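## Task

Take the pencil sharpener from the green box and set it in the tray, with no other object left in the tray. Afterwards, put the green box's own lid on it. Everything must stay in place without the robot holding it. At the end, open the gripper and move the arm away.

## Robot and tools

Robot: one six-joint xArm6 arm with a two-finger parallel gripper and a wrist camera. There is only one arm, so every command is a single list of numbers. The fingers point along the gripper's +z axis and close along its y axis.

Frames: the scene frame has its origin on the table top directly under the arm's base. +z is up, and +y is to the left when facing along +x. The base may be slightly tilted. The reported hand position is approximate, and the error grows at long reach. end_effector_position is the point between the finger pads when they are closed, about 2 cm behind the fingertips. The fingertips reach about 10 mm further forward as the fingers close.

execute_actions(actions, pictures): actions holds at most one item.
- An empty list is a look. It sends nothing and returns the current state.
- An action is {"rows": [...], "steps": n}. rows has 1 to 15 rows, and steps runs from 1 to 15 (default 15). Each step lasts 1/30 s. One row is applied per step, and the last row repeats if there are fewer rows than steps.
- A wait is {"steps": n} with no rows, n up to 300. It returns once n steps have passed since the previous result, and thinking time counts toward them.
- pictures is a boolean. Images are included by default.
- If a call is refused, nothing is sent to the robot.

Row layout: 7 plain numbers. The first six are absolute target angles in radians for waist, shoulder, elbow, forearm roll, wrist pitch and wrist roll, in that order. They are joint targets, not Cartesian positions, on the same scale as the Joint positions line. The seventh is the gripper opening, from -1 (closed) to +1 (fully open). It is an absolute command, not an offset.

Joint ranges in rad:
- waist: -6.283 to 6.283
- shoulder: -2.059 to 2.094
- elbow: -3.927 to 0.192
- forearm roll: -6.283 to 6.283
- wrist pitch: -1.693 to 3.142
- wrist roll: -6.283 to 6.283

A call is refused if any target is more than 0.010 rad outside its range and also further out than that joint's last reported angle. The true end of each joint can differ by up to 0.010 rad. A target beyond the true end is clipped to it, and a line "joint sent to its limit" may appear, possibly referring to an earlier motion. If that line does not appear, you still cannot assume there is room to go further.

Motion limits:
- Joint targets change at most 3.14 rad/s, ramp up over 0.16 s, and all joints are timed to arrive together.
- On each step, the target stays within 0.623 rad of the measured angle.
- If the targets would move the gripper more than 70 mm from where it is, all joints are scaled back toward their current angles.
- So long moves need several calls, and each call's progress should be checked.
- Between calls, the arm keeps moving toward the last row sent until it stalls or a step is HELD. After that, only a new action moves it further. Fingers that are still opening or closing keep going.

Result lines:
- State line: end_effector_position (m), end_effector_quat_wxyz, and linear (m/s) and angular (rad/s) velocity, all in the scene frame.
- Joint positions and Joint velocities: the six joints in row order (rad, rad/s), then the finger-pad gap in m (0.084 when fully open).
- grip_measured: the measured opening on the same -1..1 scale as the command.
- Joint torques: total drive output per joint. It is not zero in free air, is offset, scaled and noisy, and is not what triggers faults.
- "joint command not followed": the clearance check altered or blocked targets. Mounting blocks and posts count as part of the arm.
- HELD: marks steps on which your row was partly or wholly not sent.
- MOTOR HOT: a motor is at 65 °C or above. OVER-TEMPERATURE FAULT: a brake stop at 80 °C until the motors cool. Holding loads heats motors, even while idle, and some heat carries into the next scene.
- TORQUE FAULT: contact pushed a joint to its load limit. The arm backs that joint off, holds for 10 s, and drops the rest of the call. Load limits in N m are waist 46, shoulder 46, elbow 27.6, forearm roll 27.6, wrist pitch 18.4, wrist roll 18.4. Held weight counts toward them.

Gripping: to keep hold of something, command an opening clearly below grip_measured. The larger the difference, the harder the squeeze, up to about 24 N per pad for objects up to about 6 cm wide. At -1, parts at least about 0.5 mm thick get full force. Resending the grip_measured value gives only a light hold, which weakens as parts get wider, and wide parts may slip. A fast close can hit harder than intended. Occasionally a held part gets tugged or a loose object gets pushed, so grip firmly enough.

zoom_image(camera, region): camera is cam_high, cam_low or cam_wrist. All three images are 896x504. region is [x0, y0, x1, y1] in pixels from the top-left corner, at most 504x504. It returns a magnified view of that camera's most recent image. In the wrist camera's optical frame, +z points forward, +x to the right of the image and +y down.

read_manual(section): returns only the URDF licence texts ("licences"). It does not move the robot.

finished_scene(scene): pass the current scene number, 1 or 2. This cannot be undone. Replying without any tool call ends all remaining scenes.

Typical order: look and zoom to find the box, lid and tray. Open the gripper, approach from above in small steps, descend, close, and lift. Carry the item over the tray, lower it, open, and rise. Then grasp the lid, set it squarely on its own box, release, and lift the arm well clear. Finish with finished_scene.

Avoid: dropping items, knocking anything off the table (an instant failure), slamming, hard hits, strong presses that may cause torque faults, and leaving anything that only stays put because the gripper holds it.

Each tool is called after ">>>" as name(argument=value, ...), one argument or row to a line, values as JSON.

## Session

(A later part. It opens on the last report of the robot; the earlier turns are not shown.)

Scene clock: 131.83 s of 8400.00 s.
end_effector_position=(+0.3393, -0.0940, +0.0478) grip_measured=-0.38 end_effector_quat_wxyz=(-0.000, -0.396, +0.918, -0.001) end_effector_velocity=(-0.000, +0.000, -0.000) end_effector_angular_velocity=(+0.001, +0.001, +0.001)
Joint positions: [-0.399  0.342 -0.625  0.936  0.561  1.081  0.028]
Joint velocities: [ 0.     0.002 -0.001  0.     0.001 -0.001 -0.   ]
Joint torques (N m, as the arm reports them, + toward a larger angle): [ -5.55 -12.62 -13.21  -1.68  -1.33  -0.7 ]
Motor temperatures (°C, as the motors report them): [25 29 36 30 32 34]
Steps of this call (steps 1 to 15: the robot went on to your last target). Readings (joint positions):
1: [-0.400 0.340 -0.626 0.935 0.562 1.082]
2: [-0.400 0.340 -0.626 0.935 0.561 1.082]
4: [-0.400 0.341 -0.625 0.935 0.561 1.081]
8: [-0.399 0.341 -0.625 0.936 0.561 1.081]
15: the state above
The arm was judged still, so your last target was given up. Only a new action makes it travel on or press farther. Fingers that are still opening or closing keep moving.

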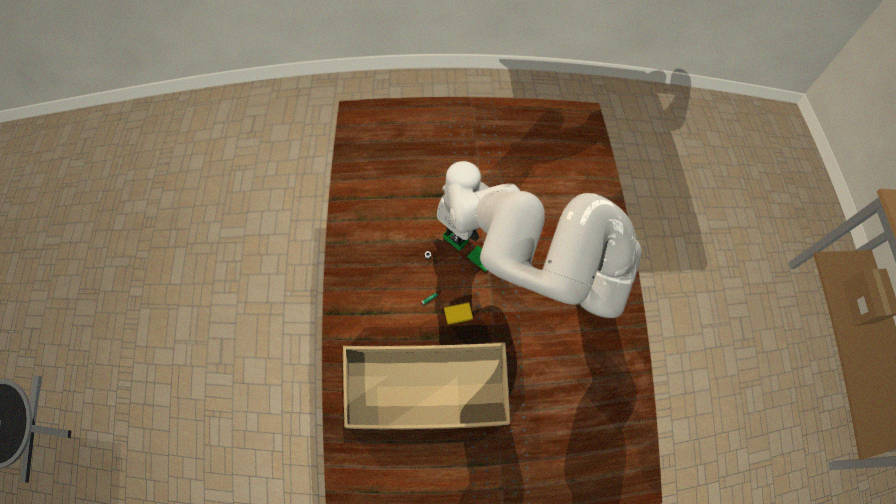

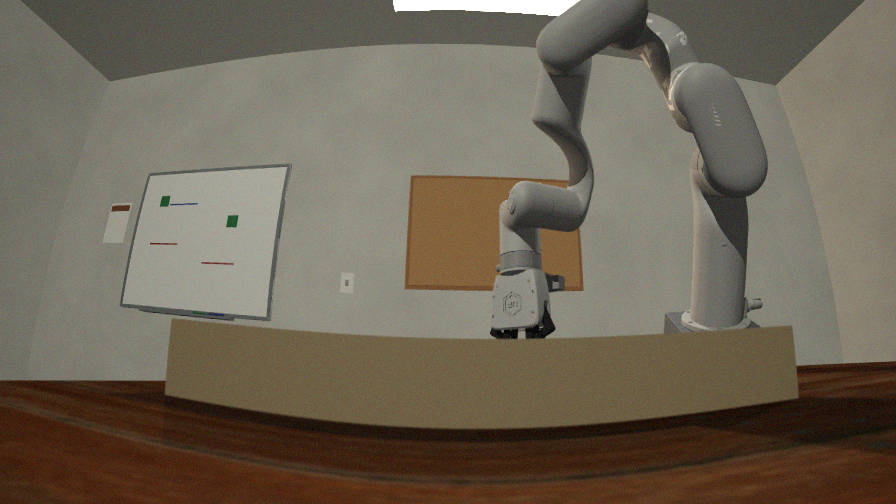

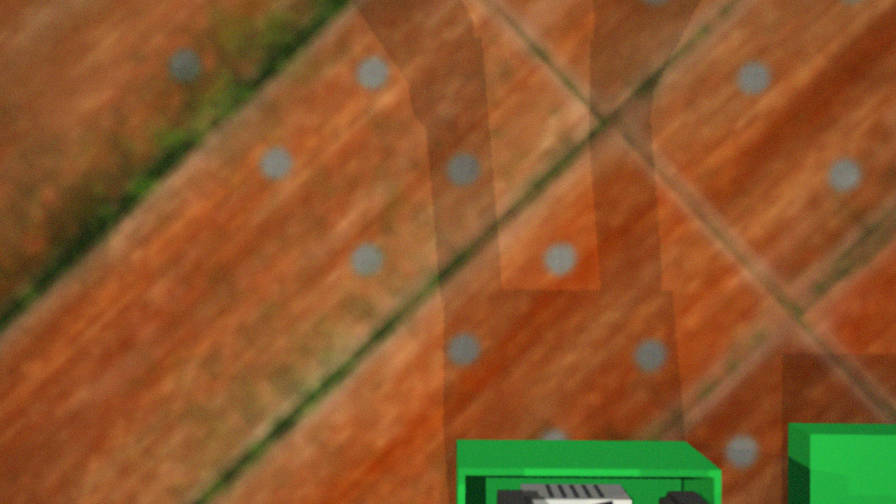

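>>> execute_actions(
  actions=[
    {"rows":[[-0.396,0.347,-0.627,0.943,0.558,1.076,-0.36],[-0.394,0.352,-0.628,0.949,0.556,1.072,-0.36],[-0.391,0.357,-0.63,0.956,0.553,1.068,-0.36],[-0.388,0.362,-0.631,0.962,0.551,1.064,-0.36],[-0.386,0.367,-0.633,0.968,0.549,1.059,-0.36],[-0.383,0.372,-0.635,0.975,0.546,1.055,-0.36],[-0.38,0.377,-0.636,0.981,0.544,1.051,-0.36],[-0.378,0.382,-0.638,0.988,0.541,1.046,-0.36],[-0.375,0.387,-0.639,0.994,0.539,1.042,-0.36],[-0.372,0.392,-0.641,1.0,0.536,1.038,-0.36],[-0.37,0.397,-0.643,1.007,0.534,1.033,-0.36],[-0.367,0.402,-0.644,1.013,0.532,1.029,-0.36],[-0.3645,0.406,-0.646,1.019,0.529,1.025,-0.36]],"steps":15},
  ],
  pictures=false,
)

>>> execute_actions(
  actions=[
    {"steps":12},
  ],
)

Scene clock: 139.97 s of 8400.00 s.
end_effector_position=(+0.3392, -0.0941, +0.0301) grip_measured=-0.39 end_effector_quat_wxyz=(-0.000, -0.395, +0.918, -0.001) end_effector_velocity=(-0.001, -0.000, -0.028) end_effector_angular_velocity=(-0.005, +0.003, -0.002)
Joint positions: [-0.368  0.399 -0.644  1.01   0.532  1.031  0.027]
Joint velocities: [ 0.052  0.091 -0.031  0.117 -0.046 -0.078 -0.001]
Joint torques (N m, as the arm reports them, + toward a larger angle): [ -5.92 -12.85 -11.51  -2.1   -1.3   -0.66]
Motor temperatures (°C, as the motors report them): [25 29 36 30 32 34]
Steps of this call (steps 1 to 90: nothing new was sent; then 4.63 s passed at rest; steps 91 to 105: all 15 steps of this action). Readings (joint positions):
91: [-0.399 0.342 -0.625 0.936 0.561 1.081]
92: [-0.398 0.343 -0.626 0.938 0.560 1.079]
94: [-0.395 0.349 -0.628 0.946 0.557 1.074]
98: [-0.386 0.367 -0.633 0.968 0.549 1.059]
105: the state above

Scene clock: 140.37 s of 8400.00 s.
end_effector_position=(+0.3393, -0.0943, +0.0283) grip_measured=-0.39 end_effector_quat_wxyz=(-0.000, -0.395, +0.918, -0.002) end_effector_velocity=(+0.000, +0.000, +0.000) end_effector_angular_velocity=(-0.000, -0.001, +0.002)
Joint positions: [-0.365  0.406 -0.646  1.019  0.529  1.025  0.027]
Joint velocities: [ 0.001 -0.    -0.     0.001 -0.    -0.002 -0.   ]
Joint torques (N m, as the arm reports them, + toward a larger angle): [ -5.21 -11.59 -11.56  -1.61  -1.22  -0.76]
Motor temperatures (°C, as the motors report them): [25 29 36 30 32 34]
Steps of this call (steps 1 to 12: the robot went on to your last target). Readings (joint positions):
1: [-0.367 0.402 -0.645 1.014 0.531 1.029]
2: [-0.366 0.403 -0.645 1.016 0.530 1.027]
4: [-0.365 0.405 -0.646 1.018 0.530 1.026]
8: [-0.365 0.405 -0.646 1.019 0.529 1.025]
12: the state above

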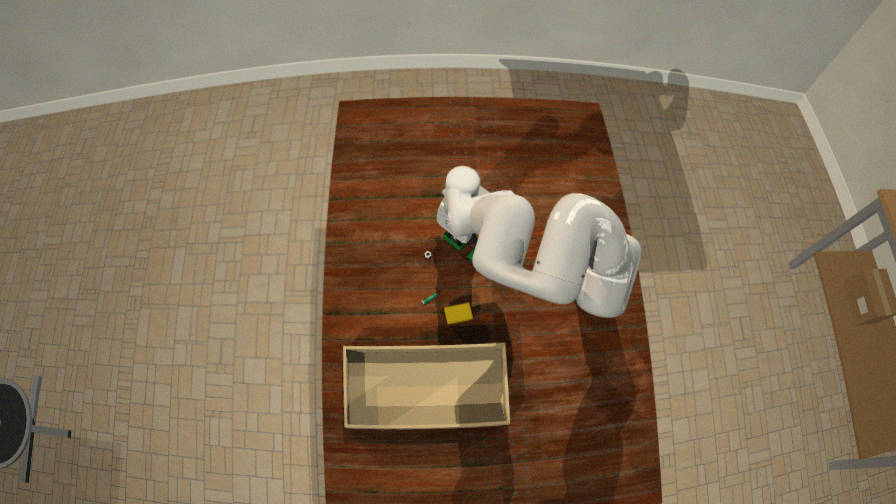

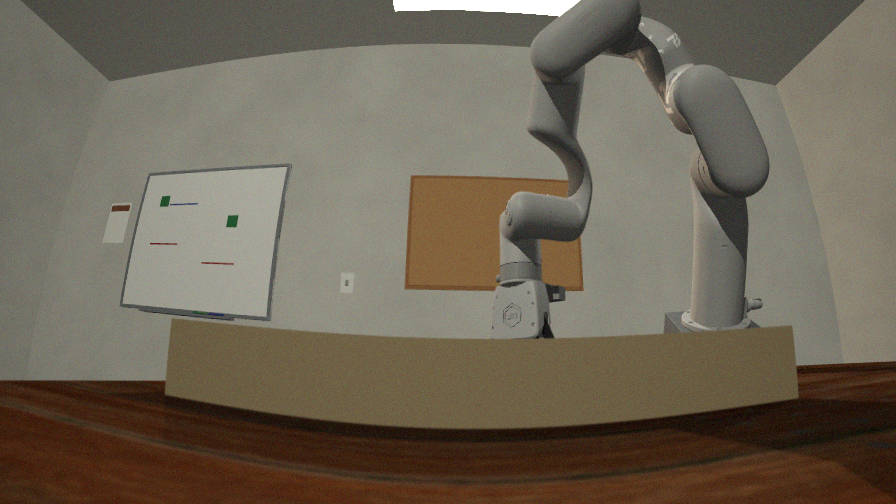

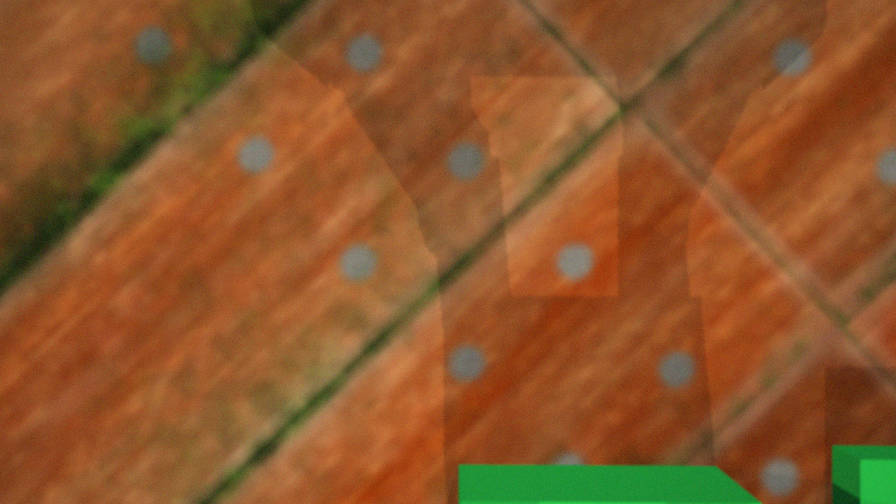

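In. 3 mm further, then close.

>>> execute_actions(
  actions=[
    {"rows":[[-0.362,0.411,-0.647,1.025,0.527,1.021,-0.36],[-0.3595,0.416,-0.649,1.032,0.524,1.017,-0.36],[-0.3595,0.416,-0.649,1.032,0.524,1.017,-0.36],[-0.3595,0.416,-0.649,1.032,0.524,1.017,-0.36],[-0.3595,0.416,-0.649,1.032,0.524,1.017,-0.36],[-0.3595,0.416,-0.649,1.032,0.524,1.017,-0.36],[-0.3595,0.416,-0.649,1.032,0.524,1.017,-0.45],[-0.3595,0.416,-0.649,1.032,0.524,1.017,-0.55],[-0.3595,0.416,-0.649,1.032,0.524,1.017,-0.75]],"steps":15},
  ],
  pictures=false,
)

>>> execute_actions(
  actions=[
    {"rows":[[-0.363,0.409,-0.647,1.023,0.528,1.023,-0.75],[-0.367,0.402,-0.644,1.013,0.532,1.029,-0.75],[-0.37,0.397,-0.643,1.007,0.534,1.033,-0.75],[-0.372,0.392,-0.641,1.0,0.536,1.038,-0.75],[-0.375,0.387,-0.639,0.994,0.539,1.042,-0.75],[-0.378,0.382,-0.638,0.988,0.541,1.046,-0.75],[-0.38,0.377,-0.636,0.981,0.544,1.051,-0.75],[-0.383,0.372,-0.635,0.975,0.546,1.055,-0.75],[-0.386,0.367,-0.633,0.968,0.549,1.059,-0.75],[-0.388,0.362,-0.631,0.962,0.551,1.064,-0.75],[-0.391,0.357,-0.63,0.956,0.553,1.068,-0.75],[-0.394,0.352,-0.628,0.949,0.556,1.072,-0.75],[-0.399,0.342,-0.625,0.936,0.561,1.081,-0.75]],"steps":15},
  ],
  pictures=false,
)

>>> execute_actions(
  actions=[
    {"rows":[[-0.524,0.128,-0.602,0.681,0.726,1.26,-0.75]],"steps":15},
  ],
)

Scene clock: 152.57 s of 8400.00 s.
end_effector_position=(+0.3382, -0.0941, +0.0248) grip_measured=-0.45 end_effector_quat_wxyz=(-0.001, -0.394, +0.919, -0.001) end_effector_velocity=(+0.001, -0.000, +0.000) end_effector_angular_velocity=(-0.001, -0.002, -0.002)
Joint positions: [-0.359  0.416 -0.648  1.032  0.525  1.017  0.024]
Joint velocities: [-0.    -0.001 -0.001  0.002 -0.001  0.001  0.   ]
Joint torques (N m, as the arm reports them, + toward a larger angle): [ -5.18 -11.24 -11.39  -1.74  -1.42  -0.71]
Motor temperatures (°C, as the motors report them): [25 29 34 30 32 34]
Steps of this call (steps 1 to 15: the robot went on to your last target; steps 16 to 90: nothing new was sent; then 8.70 s passed at rest; steps 91 to 105: all 15 steps of this action). Readings (joint positions):
91: [-0.364 0.406 -0.646 1.019 0.529 1.025]
92: [-0.364 0.407 -0.646 1.021 0.528 1.024]
94: [-0.362 0.412 -0.648 1.027 0.526 1.020]
98: [-0.359 0.416 -0.648 1.031 0.525 1.018]
105: the state above

Scene clock: 153.07 s of 8400.00 s.
end_effector_position=(+0.3393, -0.0940, +0.0448) grip_measured=-0.45 end_effector_quat_wxyz=(-0.000, -0.396, +0.918, -0.001) end_effector_velocity=(+0.007, -0.002, +0.046) end_effector_angular_velocity=(-0.013, -0.017, +0.012)
Joint positions: [-0.394  0.352 -0.628  0.948  0.556  1.073  0.024]
Joint velocities: [-0.072 -0.143  0.036 -0.167  0.06   0.11  -0.   ]
Joint torques (N m, as the arm reports them, + toward a larger angle): [ -4.87 -11.06 -12.86  -1.24  -1.33  -0.92]
Motor temperatures (°C, as the motors report them): [25 29 34 30 32 34]
Steps of this call (steps 1 to 15: all 15 steps of this action). Readings (joint positions):
1: [-0.360 0.416 -0.648 1.032 0.525 1.017]
2: [-0.360 0.415 -0.648 1.029 0.526 1.019]
4: [-0.364 0.408 -0.645 1.019 0.530 1.025]
8: [-0.375 0.388 -0.639 0.995 0.539 1.042]
15: the state above

Scene clock: 153.57 s of 8400.00 s.
end_effector_position=(+0.3400, -0.0929, +0.1200) grip_measured=-0.45 end_effector_quat_wxyz=(+0.000, -0.394, +0.919, -0.000) end_effector_velocity=(+0.002, -0.001, +0.005) end_effector_angular_velocity=(-0.005, +0.000, +0.002)
Joint positions: [-0.523  0.13  -0.601  0.683  0.725  1.259  0.024]
Joint velocities: [-0.005 -0.009 -0.006 -0.017  0.009  0.012 -0.   ]
Joint torques (N m, as the arm reports them, + toward a larger angle): [ -5.02 -10.99 -17.39  -1.67  -1.41  -0.8 ]
Motor temperatures (°C, as the motors report them): [25 29 34 30 32 34]
Steps of this call (steps 1 to 15: all 15 steps of this action). Readings (joint positions):
1: [-0.396 0.347 -0.627 0.943 0.558 1.076]
2: [-0.401 0.340 -0.625 0.932 0.565 1.084]
4: [-0.429 0.292 -0.616 0.869 0.606 1.128]
8: [-0.509 0.151 -0.610 0.716 0.701 1.235]
15: the state above

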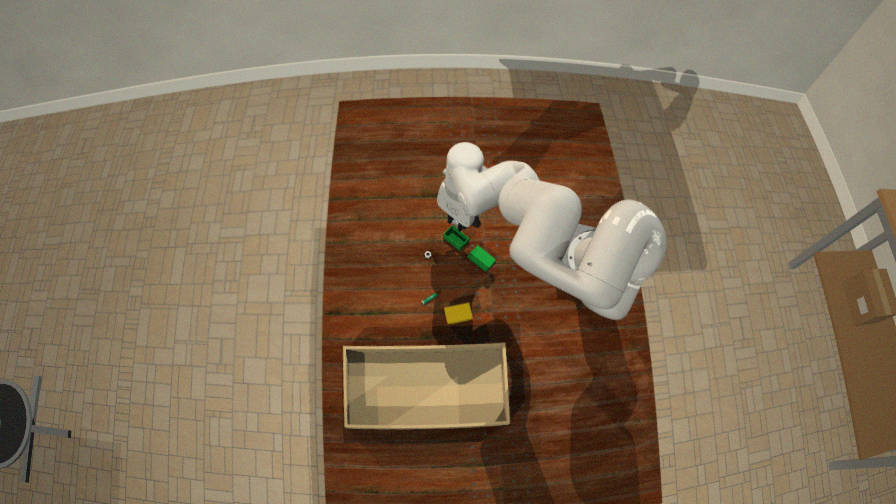

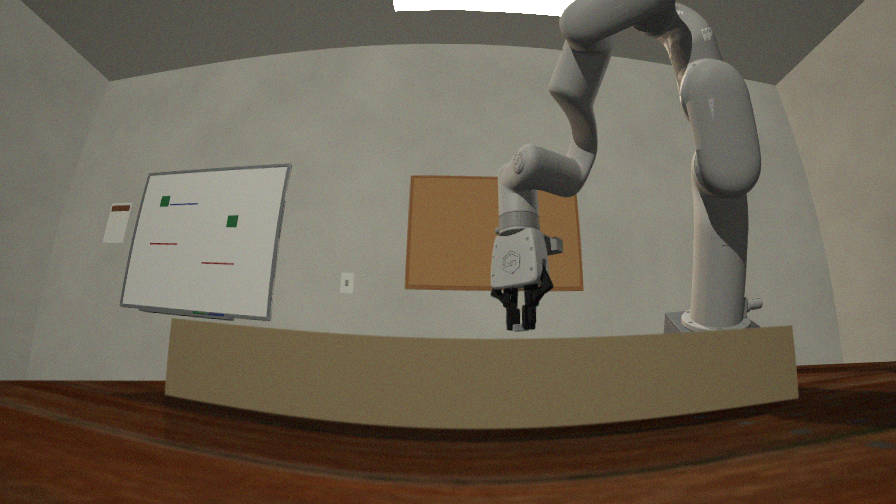

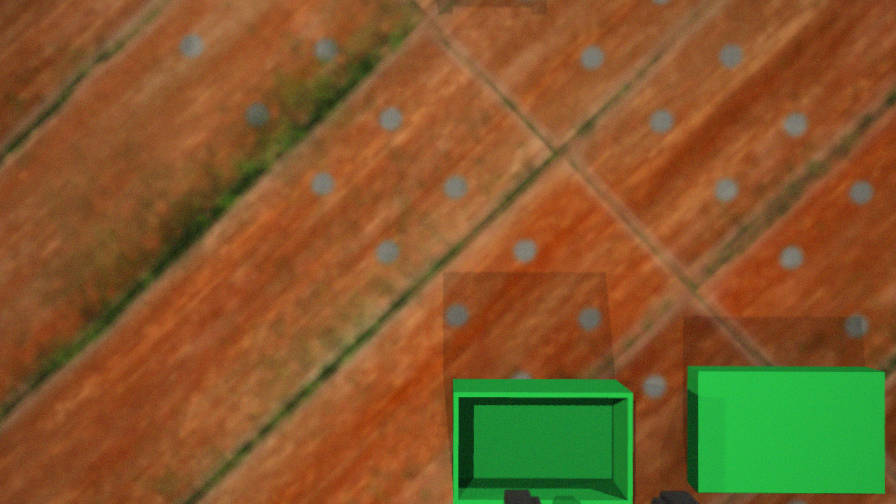

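>>> execute_actions(
  actions=[
    {"rows":[[0.406,-0.197,-0.748,0.541,0.737,1.26,-0.75]],"steps":15},
  ],
  pictures=false,
)

>>> execute_actions(
  actions=[
    {"steps":30},
  ],
)

Scene clock: 168.43 s of 8400.00 s.
end_effector_position=(+0.4271, +0.0712, +0.1345) grip_measured=-0.45 end_effector_quat_wxyz=(-0.011, -0.630, +0.776, -0.027) end_effector_velocity=(+0.064, +0.438, -0.029) end_effector_angular_velocity=(+0.006, +0.103, +1.184)
Joint positions: [-0.091 -0.048 -0.682  0.606  0.732  1.26   0.024]
Joint velocities: [ 1.011 -0.298 -0.128 -0.128  0.012  0.001 -0.   ]
Joint torques (N m, as the arm reports them, + toward a larger angle): [ -4.95 -11.95 -17.47  -1.86  -1.25  -0.83]
Motor temperatures (°C, as the motors report them): [25 29 36 30 32 34]
Steps of this call (steps 1 to 15: the robot went on to your last target; steps 16 to 90: nothing new was sent; then 11.37 s passed at rest; steps 91 to 105: all 15 steps of this action). Readings (joint positions):
91: [-0.523 0.128 -0.602 0.681 0.726 1.260]
92: [-0.518 0.125 -0.603 0.679 0.726 1.260]
94: [-0.467 0.100 -0.612 0.667 0.727 1.260]
98: [-0.327 0.032 -0.647 0.640 0.729 1.260]
105: the state above

Scene clock: 169.43 s of 8400.00 s.
end_effector_position=(+0.4017, +0.2970, +0.1300) grip_measured=-0.45 end_effector_quat_wxyz=(+0.000, +0.826, -0.563, +0.000) end_effector_velocity=(-0.001, +0.001, -0.000) end_effector_angular_velocity=(+0.000, +0.001, +0.005)
Joint positions: [ 0.405 -0.197 -0.748  0.541  0.737  1.26   0.024]
Joint velocities: [ 0.004 -0.001 -0.    -0.     0.    -0.001  0.   ]
Joint torques (N m, as the arm reports them, + toward a larger angle): [ -3.16 -13.09 -18.53  -1.91  -1.42  -0.73]
Motor temperatures (°C, as the motors report them): [25 29 36 30 32 34]
Steps of this call (steps 1 to 30: the robot went on to your last target). Readings (joint positions):
1: [-0.057 -0.058 -0.686 0.601 0.732 1.260]
2: [-0.024 -0.068 -0.690 0.597 0.733 1.260]
4: [0.043 -0.087 -0.699 0.588 0.733 1.260]
8: [0.173 -0.127 -0.717 0.571 0.735 1.260]
30: the state above

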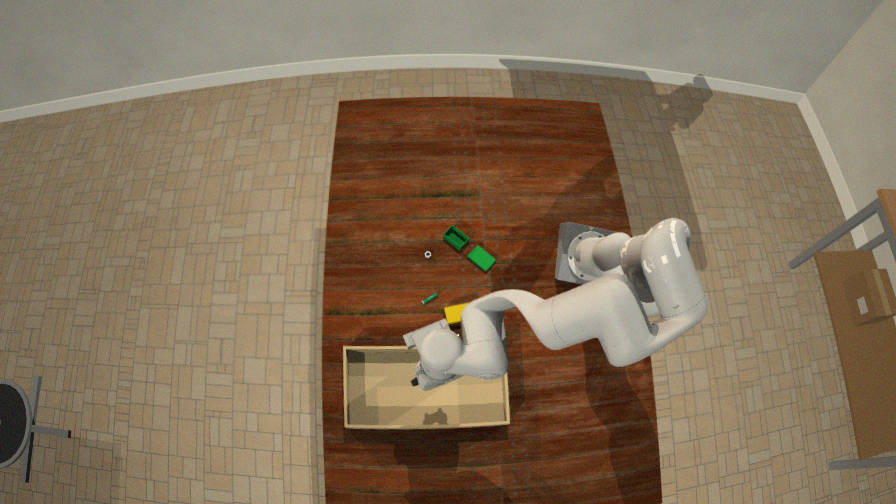

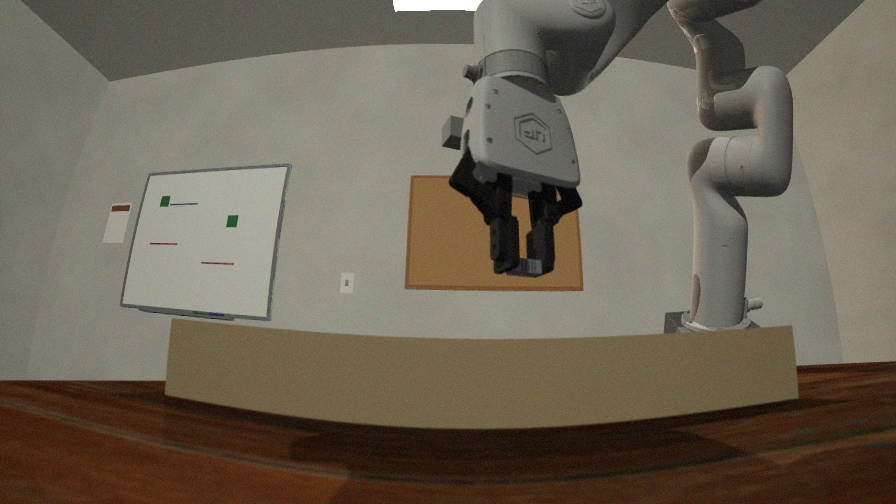

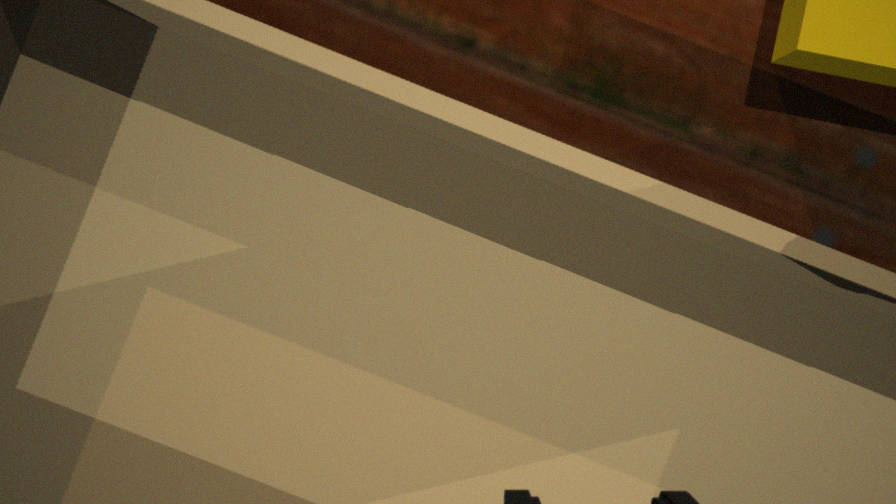

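>>> execute_actions(
  actions=[
    {"rows":[[0.42,-0.17,-0.752,0.557,0.712,1.26,-0.75],[0.436,-0.143,-0.757,0.573,0.687,1.26,-0.75],[0.45,-0.116,-0.761,0.589,0.662,1.26,-0.75],[0.465,-0.09,-0.765,0.605,0.637,1.26,-0.75],[0.48,-0.062,-0.77,0.621,0.612,1.26,-0.75],[0.495,-0.035,-0.774,0.637,0.588,1.26,-0.75],[0.51,-0.009,-0.778,0.653,0.563,1.26,-0.75],[0.52,0.01,-0.781,0.665,0.545,1.26,-0.75],[0.53,0.028,-0.784,0.675,0.529,1.26,-0.75],[0.537,0.04,-0.786,0.682,0.518,1.26,-0.75],[0.543,0.052,-0.788,0.689,0.506,1.26,-0.75],[0.548,0.061,-0.79,0.695,0.498,1.26,-0.75],[0.551,0.067,-0.79,0.698,0.493,1.26,-0.75],[0.554,0.072,-0.791,0.701,0.488,1.26,-0.75]],"steps":15},
  ],
  pictures=false,
)

>>> execute_actions(
  actions=[
    {"steps":12},
  ],
)

Scene clock: 176.33 s of 8400.00 s.
end_effector_position=(+0.4020, +0.3136, +0.0385) grip_measured=-0.45 end_effector_quat_wxyz=(+0.001, +0.807, -0.591, -0.001) end_effector_velocity=(-0.003, +0.008, -0.089) end_effector_angular_velocity=(-0.026, -0.027, -0.068)
Joint positions: [ 0.544  0.054 -0.787  0.689  0.507  1.26   0.024]
Joint velocities: [ 0.138  0.248 -0.048  0.15  -0.24  -0.002 -0.   ]
Joint torques (N m, as the arm reports them, + toward a larger angle): [ -4.91 -19.05 -15.86  -2.22  -1.25  -0.76]
Motor temperatures (°C, as the motors report them): [25 29 37 30 32 34]
Steps of this call (steps 1 to 15: the robot went on to your last target; steps 16 to 90: nothing new was sent; then 3.40 s passed at rest; steps 91 to 105: all 15 steps of this action). Readings (joint positions):
91: [0.406 -0.197 -0.748 0.541 0.736 1.260]
92: [0.409 -0.192 -0.749 0.545 0.731 1.260]
94: [0.423 -0.166 -0.755 0.561 0.705 1.260]
98: [0.474 -0.073 -0.768 0.614 0.623 1.260]
105: the state above

Scene clock: 176.73 s of 8400.00 s.
end_effector_position=(+0.4026, +0.3146, +0.0327) grip_measured=-0.45 end_effector_quat_wxyz=(-0.000, +0.805, -0.593, +0.001) end_effector_velocity=(-0.001, -0.001, -0.002) end_effector_angular_velocity=(-0.002, +0.003, -0.001)
Joint positions: [ 0.554  0.071 -0.791  0.701  0.488  1.26   0.024]
Joint velocities: [ 0.002  0.003  0.001 -0.    -0.001  0.001  0.   ]
Joint torques (N m, as the arm reports them, + toward a larger angle): [ -3.84 -15.55 -14.85  -1.74  -1.35  -0.71]
Motor temperatures (°C, as the motors report them): [25 29 37 30 32 34]
Steps of this call (steps 1 to 12: the robot went on to your last target). Readings (joint positions):
1: [0.548 0.061 -0.788 0.694 0.500 1.260]
2: [0.550 0.065 -0.789 0.696 0.496 1.260]
4: [0.552 0.069 -0.790 0.699 0.491 1.260]
8: [0.553 0.070 -0.791 0.701 0.488 1.260]
12: the state above

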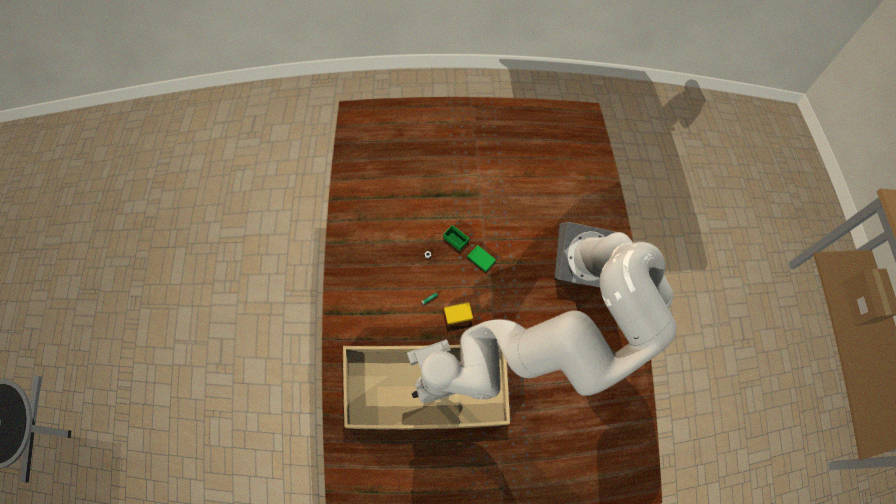

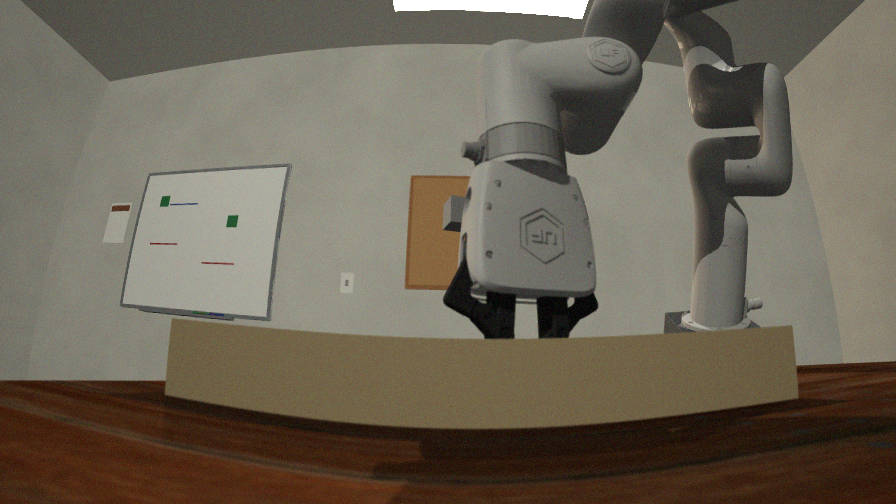

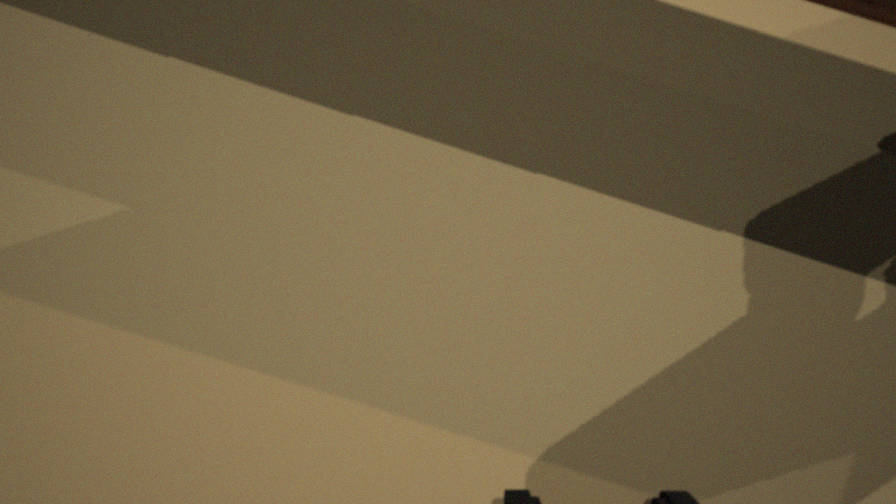

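>>> execute_actions(
  actions=[
    {"rows":[[0.558,0.08,-0.792,0.706,0.481,1.26,-0.75],[0.558,0.08,-0.792,0.706,0.481,1.26,-0.75],[0.558,0.08,-0.792,0.706,0.481,1.26,-0.75],[0.558,0.08,-0.792,0.706,0.481,1.26,-0.75],[0.558,0.08,-0.792,0.706,0.481,1.26,-0.75],[0.558,0.08,-0.792,0.706,0.481,1.26,-0.75],[0.558,0.08,-0.792,0.706,0.481,1.26,-0.75],[0.558,0.08,-0.792,0.706,0.481,1.26,0.4]],"steps":15},
  ],
  pictures=false,
)

>>> execute_actions(
  actions=[
    {"rows":[[0.406,-0.197,-0.748,0.541,0.737,0.9,0.4]],"steps":12},
  ],
  pictures=false,
)

>>> execute_actions(
  actions=[
    {"rows":[[-0.436,-0.17,-0.328,0.703,0.72,-0.243,0.4]],"steps":15},
  ],
  pictures=false,
)

>>> execute_actions(
  actions=[
    {"steps":30},
  ],
)

Scene clock: 184.93 s of 8400.00 s.
end_effector_position=(+0.4017, +0.3142, +0.0291) grip_measured=+0.39 end_effector_quat_wxyz=(+0.001, +0.804, -0.594, +0.001) end_effector_velocity=(+0.002, +0.002, +0.002) end_effector_angular_velocity=(+0.003, -0.006, +0.004)
Joint positions: [ 0.558  0.081 -0.792  0.706  0.481  1.26   0.061]
Joint velocities: [-0.    -0.004 -0.003 -0.002 -0.     0.     0.002]
Joint torques (N m, as the arm reports them, + toward a larger angle): [ -3.66 -15.52 -14.47  -1.74  -1.32  -0.67]
Motor temperatures (°C, as the motors report them): [25 30 36 30 32 34]
Steps of this call (steps 1 to 30: the robot went on to your last target; steps 31 to 90: nothing new was sent; then 4.70 s passed at rest; steps 91 to 105: all 15 steps of this action). Readings (joint positions):
91: [0.554 0.072 -0.791 0.701 0.488 1.260]
92: [0.555 0.074 -0.792 0.702 0.486 1.260]
94: [0.557 0.077 -0.792 0.704 0.483 1.260]
98: [0.557 0.078 -0.792 0.706 0.482 1.260]
105: the state above

Scene clock: 185.33 s of 8400.00 s.
end_effector_position=(+0.4041, +0.2999, +0.1290) grip_measured=+0.39 end_effector_quat_wxyz=(-0.003, +0.910, -0.414, +0.003) end_effector_velocity=(-0.040, -0.038, +0.016) end_effector_angular_velocity=(-0.068, +0.109, +0.242)
Joint positions: [ 0.411 -0.19  -0.752  0.548  0.725  0.915  0.061]
Joint velocities: [-0.069 -0.108  0.073 -0.096  0.172 -0.221 -0.   ]
Joint torques (N m, as the arm reports them, + toward a larger angle): [ -1.96  -9.86 -17.07  -1.39  -1.27  -0.34]
Motor temperatures (°C, as the motors report them): [25 30 36 30 32 34]
Steps of this call (steps 1 to 12: all 12 steps of this action). Readings (joint positions):
1: [0.558 0.080 -0.792 0.706 0.482 1.259]
2: [0.555 0.075 -0.790 0.701 0.488 1.251]
4: [0.530 0.034 -0.781 0.673 0.531 1.193]
8: [0.447 -0.122 -0.763 0.587 0.664 1.002]
12: the state above

Scene clock: 185.83 s of 8400.00 s.
end_effector_position=(+0.3742, +0.1027, +0.1184) grip_measured=+0.39 end_effector_quat_wxyz=(+0.023, +0.890, -0.455, -0.004) end_effector_velocity=(-0.132, -0.397, +0.016) end_effector_angular_velocity=(+0.014, -0.020, +0.024)
Joint positions: [-0.004 -0.178 -0.524  0.629  0.725  0.478  0.061]
Joint velocities: [-1.014  0.019  0.457  0.173 -0.013 -1.27   0.   ]
Joint torques (N m, as the arm reports them, + toward a larger angle): [ -3.5   -9.82 -16.55  -1.44  -1.3   -0.85]
Motor temperatures (°C, as the motors report them): [25 30 36 30 32 34]
Steps of this call (steps 1 to 15: all 15 steps of this action). Readings (joint positions):
1: [0.409 -0.192 -0.750 0.546 0.730 0.909]
2: [0.402 -0.193 -0.744 0.547 0.731 0.898]
4: [0.353 -0.191 -0.713 0.560 0.730 0.848]
8: [0.230 -0.184 -0.634 0.588 0.728 0.727]
15: the state above

Scene clock: 186.83 s of 8400.00 s.
end_effector_position=(+0.2864, -0.0298, +0.1206) grip_measured=+0.39 end_effector_quat_wxyz=(+0.001, +0.930, -0.369, +0.000) end_effector_velocity=(+0.000, -0.000, +0.001) end_effector_angular_velocity=(-0.001, -0.001, +0.001)
Joint positions: [-0.436 -0.17  -0.328  0.703  0.72  -0.243  0.061]
Joint velocities: [-0.002 -0.003  0.001 -0.001  0.    -0.    -0.   ]
Joint torques (N m, as the arm reports them, + toward a larger angle): [ -3.24  -7.12 -17.08  -1.76  -1.34  -0.75]
Motor temperatures (°C, as the motors report them): [25 30 36 30 32 34]
Steps of this call (steps 1 to 30: the robot went on to your last target). Readings (joint positions):
1: [-0.038 -0.177 -0.509 0.635 0.725 0.434]
2: [-0.072 -0.177 -0.494 0.641 0.724 0.387]
4: [-0.139 -0.176 -0.463 0.652 0.723 0.282]
8: [-0.276 -0.173 -0.401 0.676 0.722 0.039]
30: the state above

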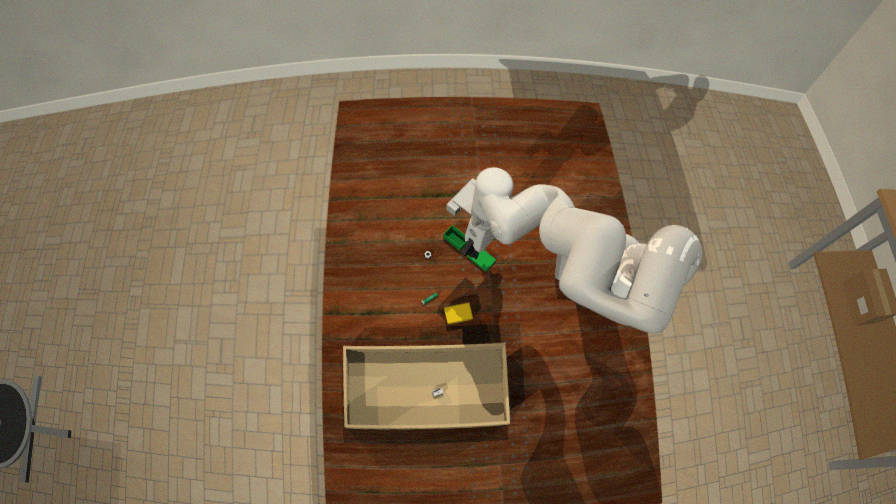

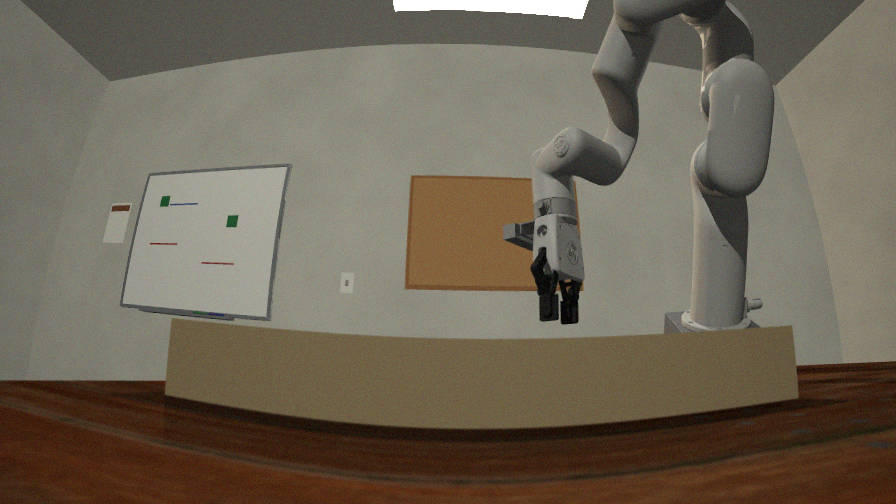

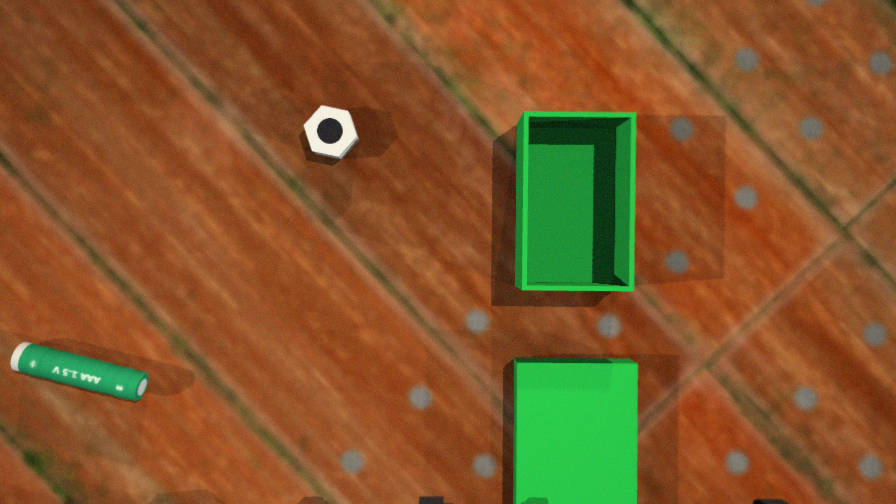

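>>> execute_actions(
  actions=[
    {"rows":[[-0.228,0.202,-0.382,1.228,0.478,-0.634,0.4],[-0.228,0.202,-0.382,1.228,0.478,-0.634,0.4],[-0.228,0.202,-0.382,1.228,0.478,-0.634,0.4],[-0.228,0.202,-0.382,1.228,0.478,-0.634,0.4],[-0.228,0.202,-0.382,1.228,0.478,-0.634,0.4],[-0.228,0.202,-0.382,1.228,0.478,-0.634,0.4],[-0.228,0.202,-0.382,1.228,0.478,-0.634,0.4],[-0.228,0.202,-0.382,1.228,0.478,-0.634,0.4],[-0.228,0.202,-0.382,1.228,0.478,-0.634,0.4],[-0.228,0.202,-0.382,1.228,0.478,-0.634,0.4],[-0.228,0.202,-0.382,1.228,0.478,-0.634,0.4],[-0.228,0.202,-0.382,1.228,0.478,-0.634,0.4],[-0.228,0.202,-0.382,1.228,0.478,-0.634,0.4],[-0.222,0.214,-0.384,1.245,0.47,-0.646,0.4]],"steps":15},
  ],
  pictures=false,
)

>>> execute_actions(
  actions=[
    {"rows":[[-0.222,0.214,-0.384,1.245,0.47,-0.646,0.4],[-0.222,0.214,-0.384,1.245,0.47,-0.646,0.4],[-0.222,0.214,-0.384,1.245,0.47,-0.646,0.4],[-0.222,0.214,-0.384,1.245,0.47,-0.646,0.4],[-0.222,0.214,-0.384,1.245,0.47,-0.646,0.4],[-0.222,0.214,-0.384,1.245,0.47,-0.646,0.2],[-0.222,0.214,-0.384,1.245,0.47,-0.646,0.1],[-0.222,0.214,-0.384,1.245,0.47,-0.646,0],[-0.222,0.214,-0.384,1.245,0.47,-0.646,-0.1],[-0.222,0.214,-0.384,1.245,0.47,-0.646,-0.4]],"steps":15},
  ],
)

Scene clock: 194.77 s of 8400.00 s.
end_effector_position=(+0.2756, -0.0353, +0.0271) grip_measured=+0.39 end_effector_quat_wxyz=(+0.001, +0.929, -0.369, +0.000) end_effector_velocity=(+0.014, -0.017, -0.020) end_effector_angular_velocity=(-0.078, -0.043, +0.009)
Joint positions: [-0.229  0.2   -0.381  1.224  0.48  -0.631  0.061]
Joint velocities: [ 0.075  0.119 -0.063  0.227 -0.116 -0.167 -0.   ]
Joint torques (N m, as the arm reports them, + toward a larger angle): [-4.34 -9.21 -8.25 -2.09 -1.29 -0.41]
Motor temperatures (°C, as the motors report them): [25 29 37 30 32 34]
Steps of this call (steps 1 to 15: the robot went on to your last target; steps 16 to 90: nothing new was sent; then 4.43 s passed at rest; steps 91 to 105: all 15 steps of this action). Readings (joint positions):
91: [-0.436 -0.170 -0.328 0.704 0.720 -0.244]
92: [-0.433 -0.165 -0.329 0.711 0.716 -0.250]
94: [-0.411 -0.127 -0.337 0.770 0.688 -0.294]
98: [-0.305 0.064 -0.363 1.033 0.569 -0.488]
105: the state above

Scene clock: 195.27 s of 8400.00 s.
end_effector_position=(+0.2742, -0.0366, +0.0242) grip_measured=-0.08 end_effector_quat_wxyz=(+0.003, +0.929, -0.370, +0.001) end_effector_velocity=(-0.001, +0.000, -0.001) end_effector_angular_velocity=(+0.000, +0.003, -0.001)
Joint positions: [-0.222  0.213 -0.384  1.245  0.47  -0.646  0.041]
Joint velocities: [ 0.001  0.002  0.     0.001 -0.001 -0.     0.   ]
Joint torques (N m, as the arm reports them, + toward a larger angle): [-3.8  -8.56 -9.01 -1.69 -1.23 -0.65]
Motor temperatures (°C, as the motors report them): [25 29 36 30 32 34]
Steps of this call (steps 1 to 15: all 15 steps of this action). Readings (joint positions):
1: [-0.227 0.204 -0.383 1.231 0.476 -0.636]
2: [-0.226 0.207 -0.384 1.236 0.474 -0.639]
4: [-0.224 0.210 -0.384 1.241 0.472 -0.643]
8: [-0.223 0.213 -0.384 1.244 0.470 -0.645]
15: the state above

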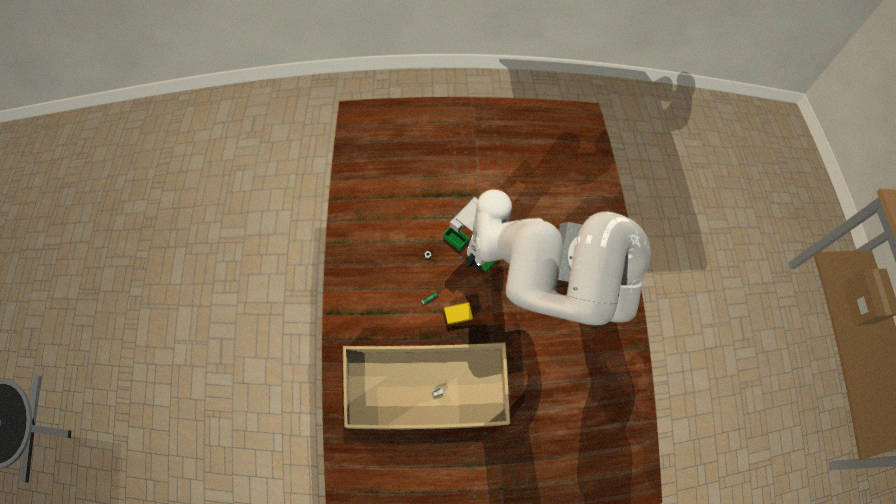

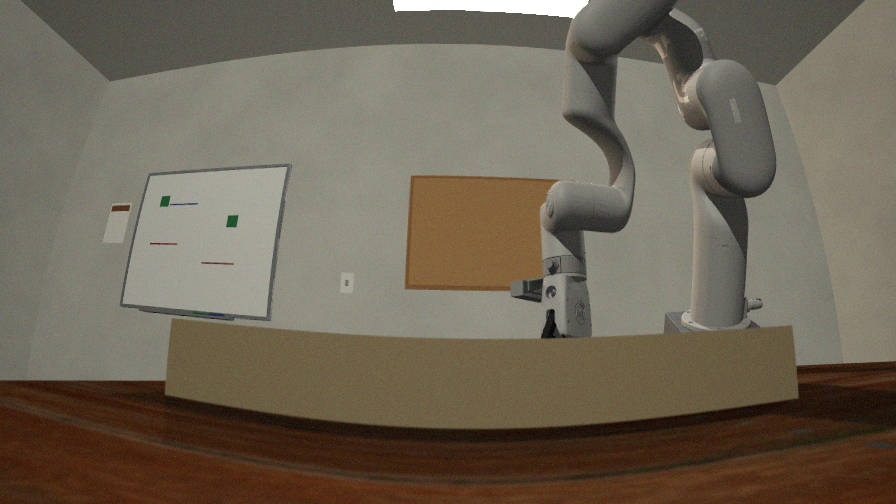

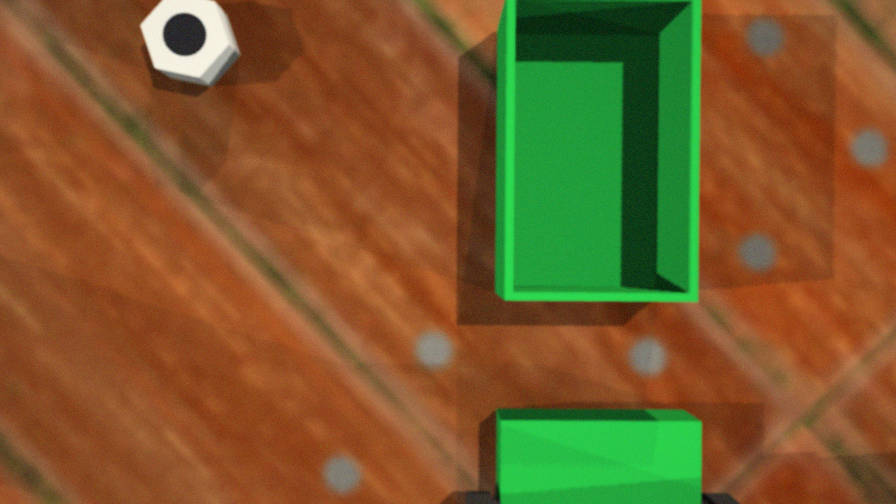

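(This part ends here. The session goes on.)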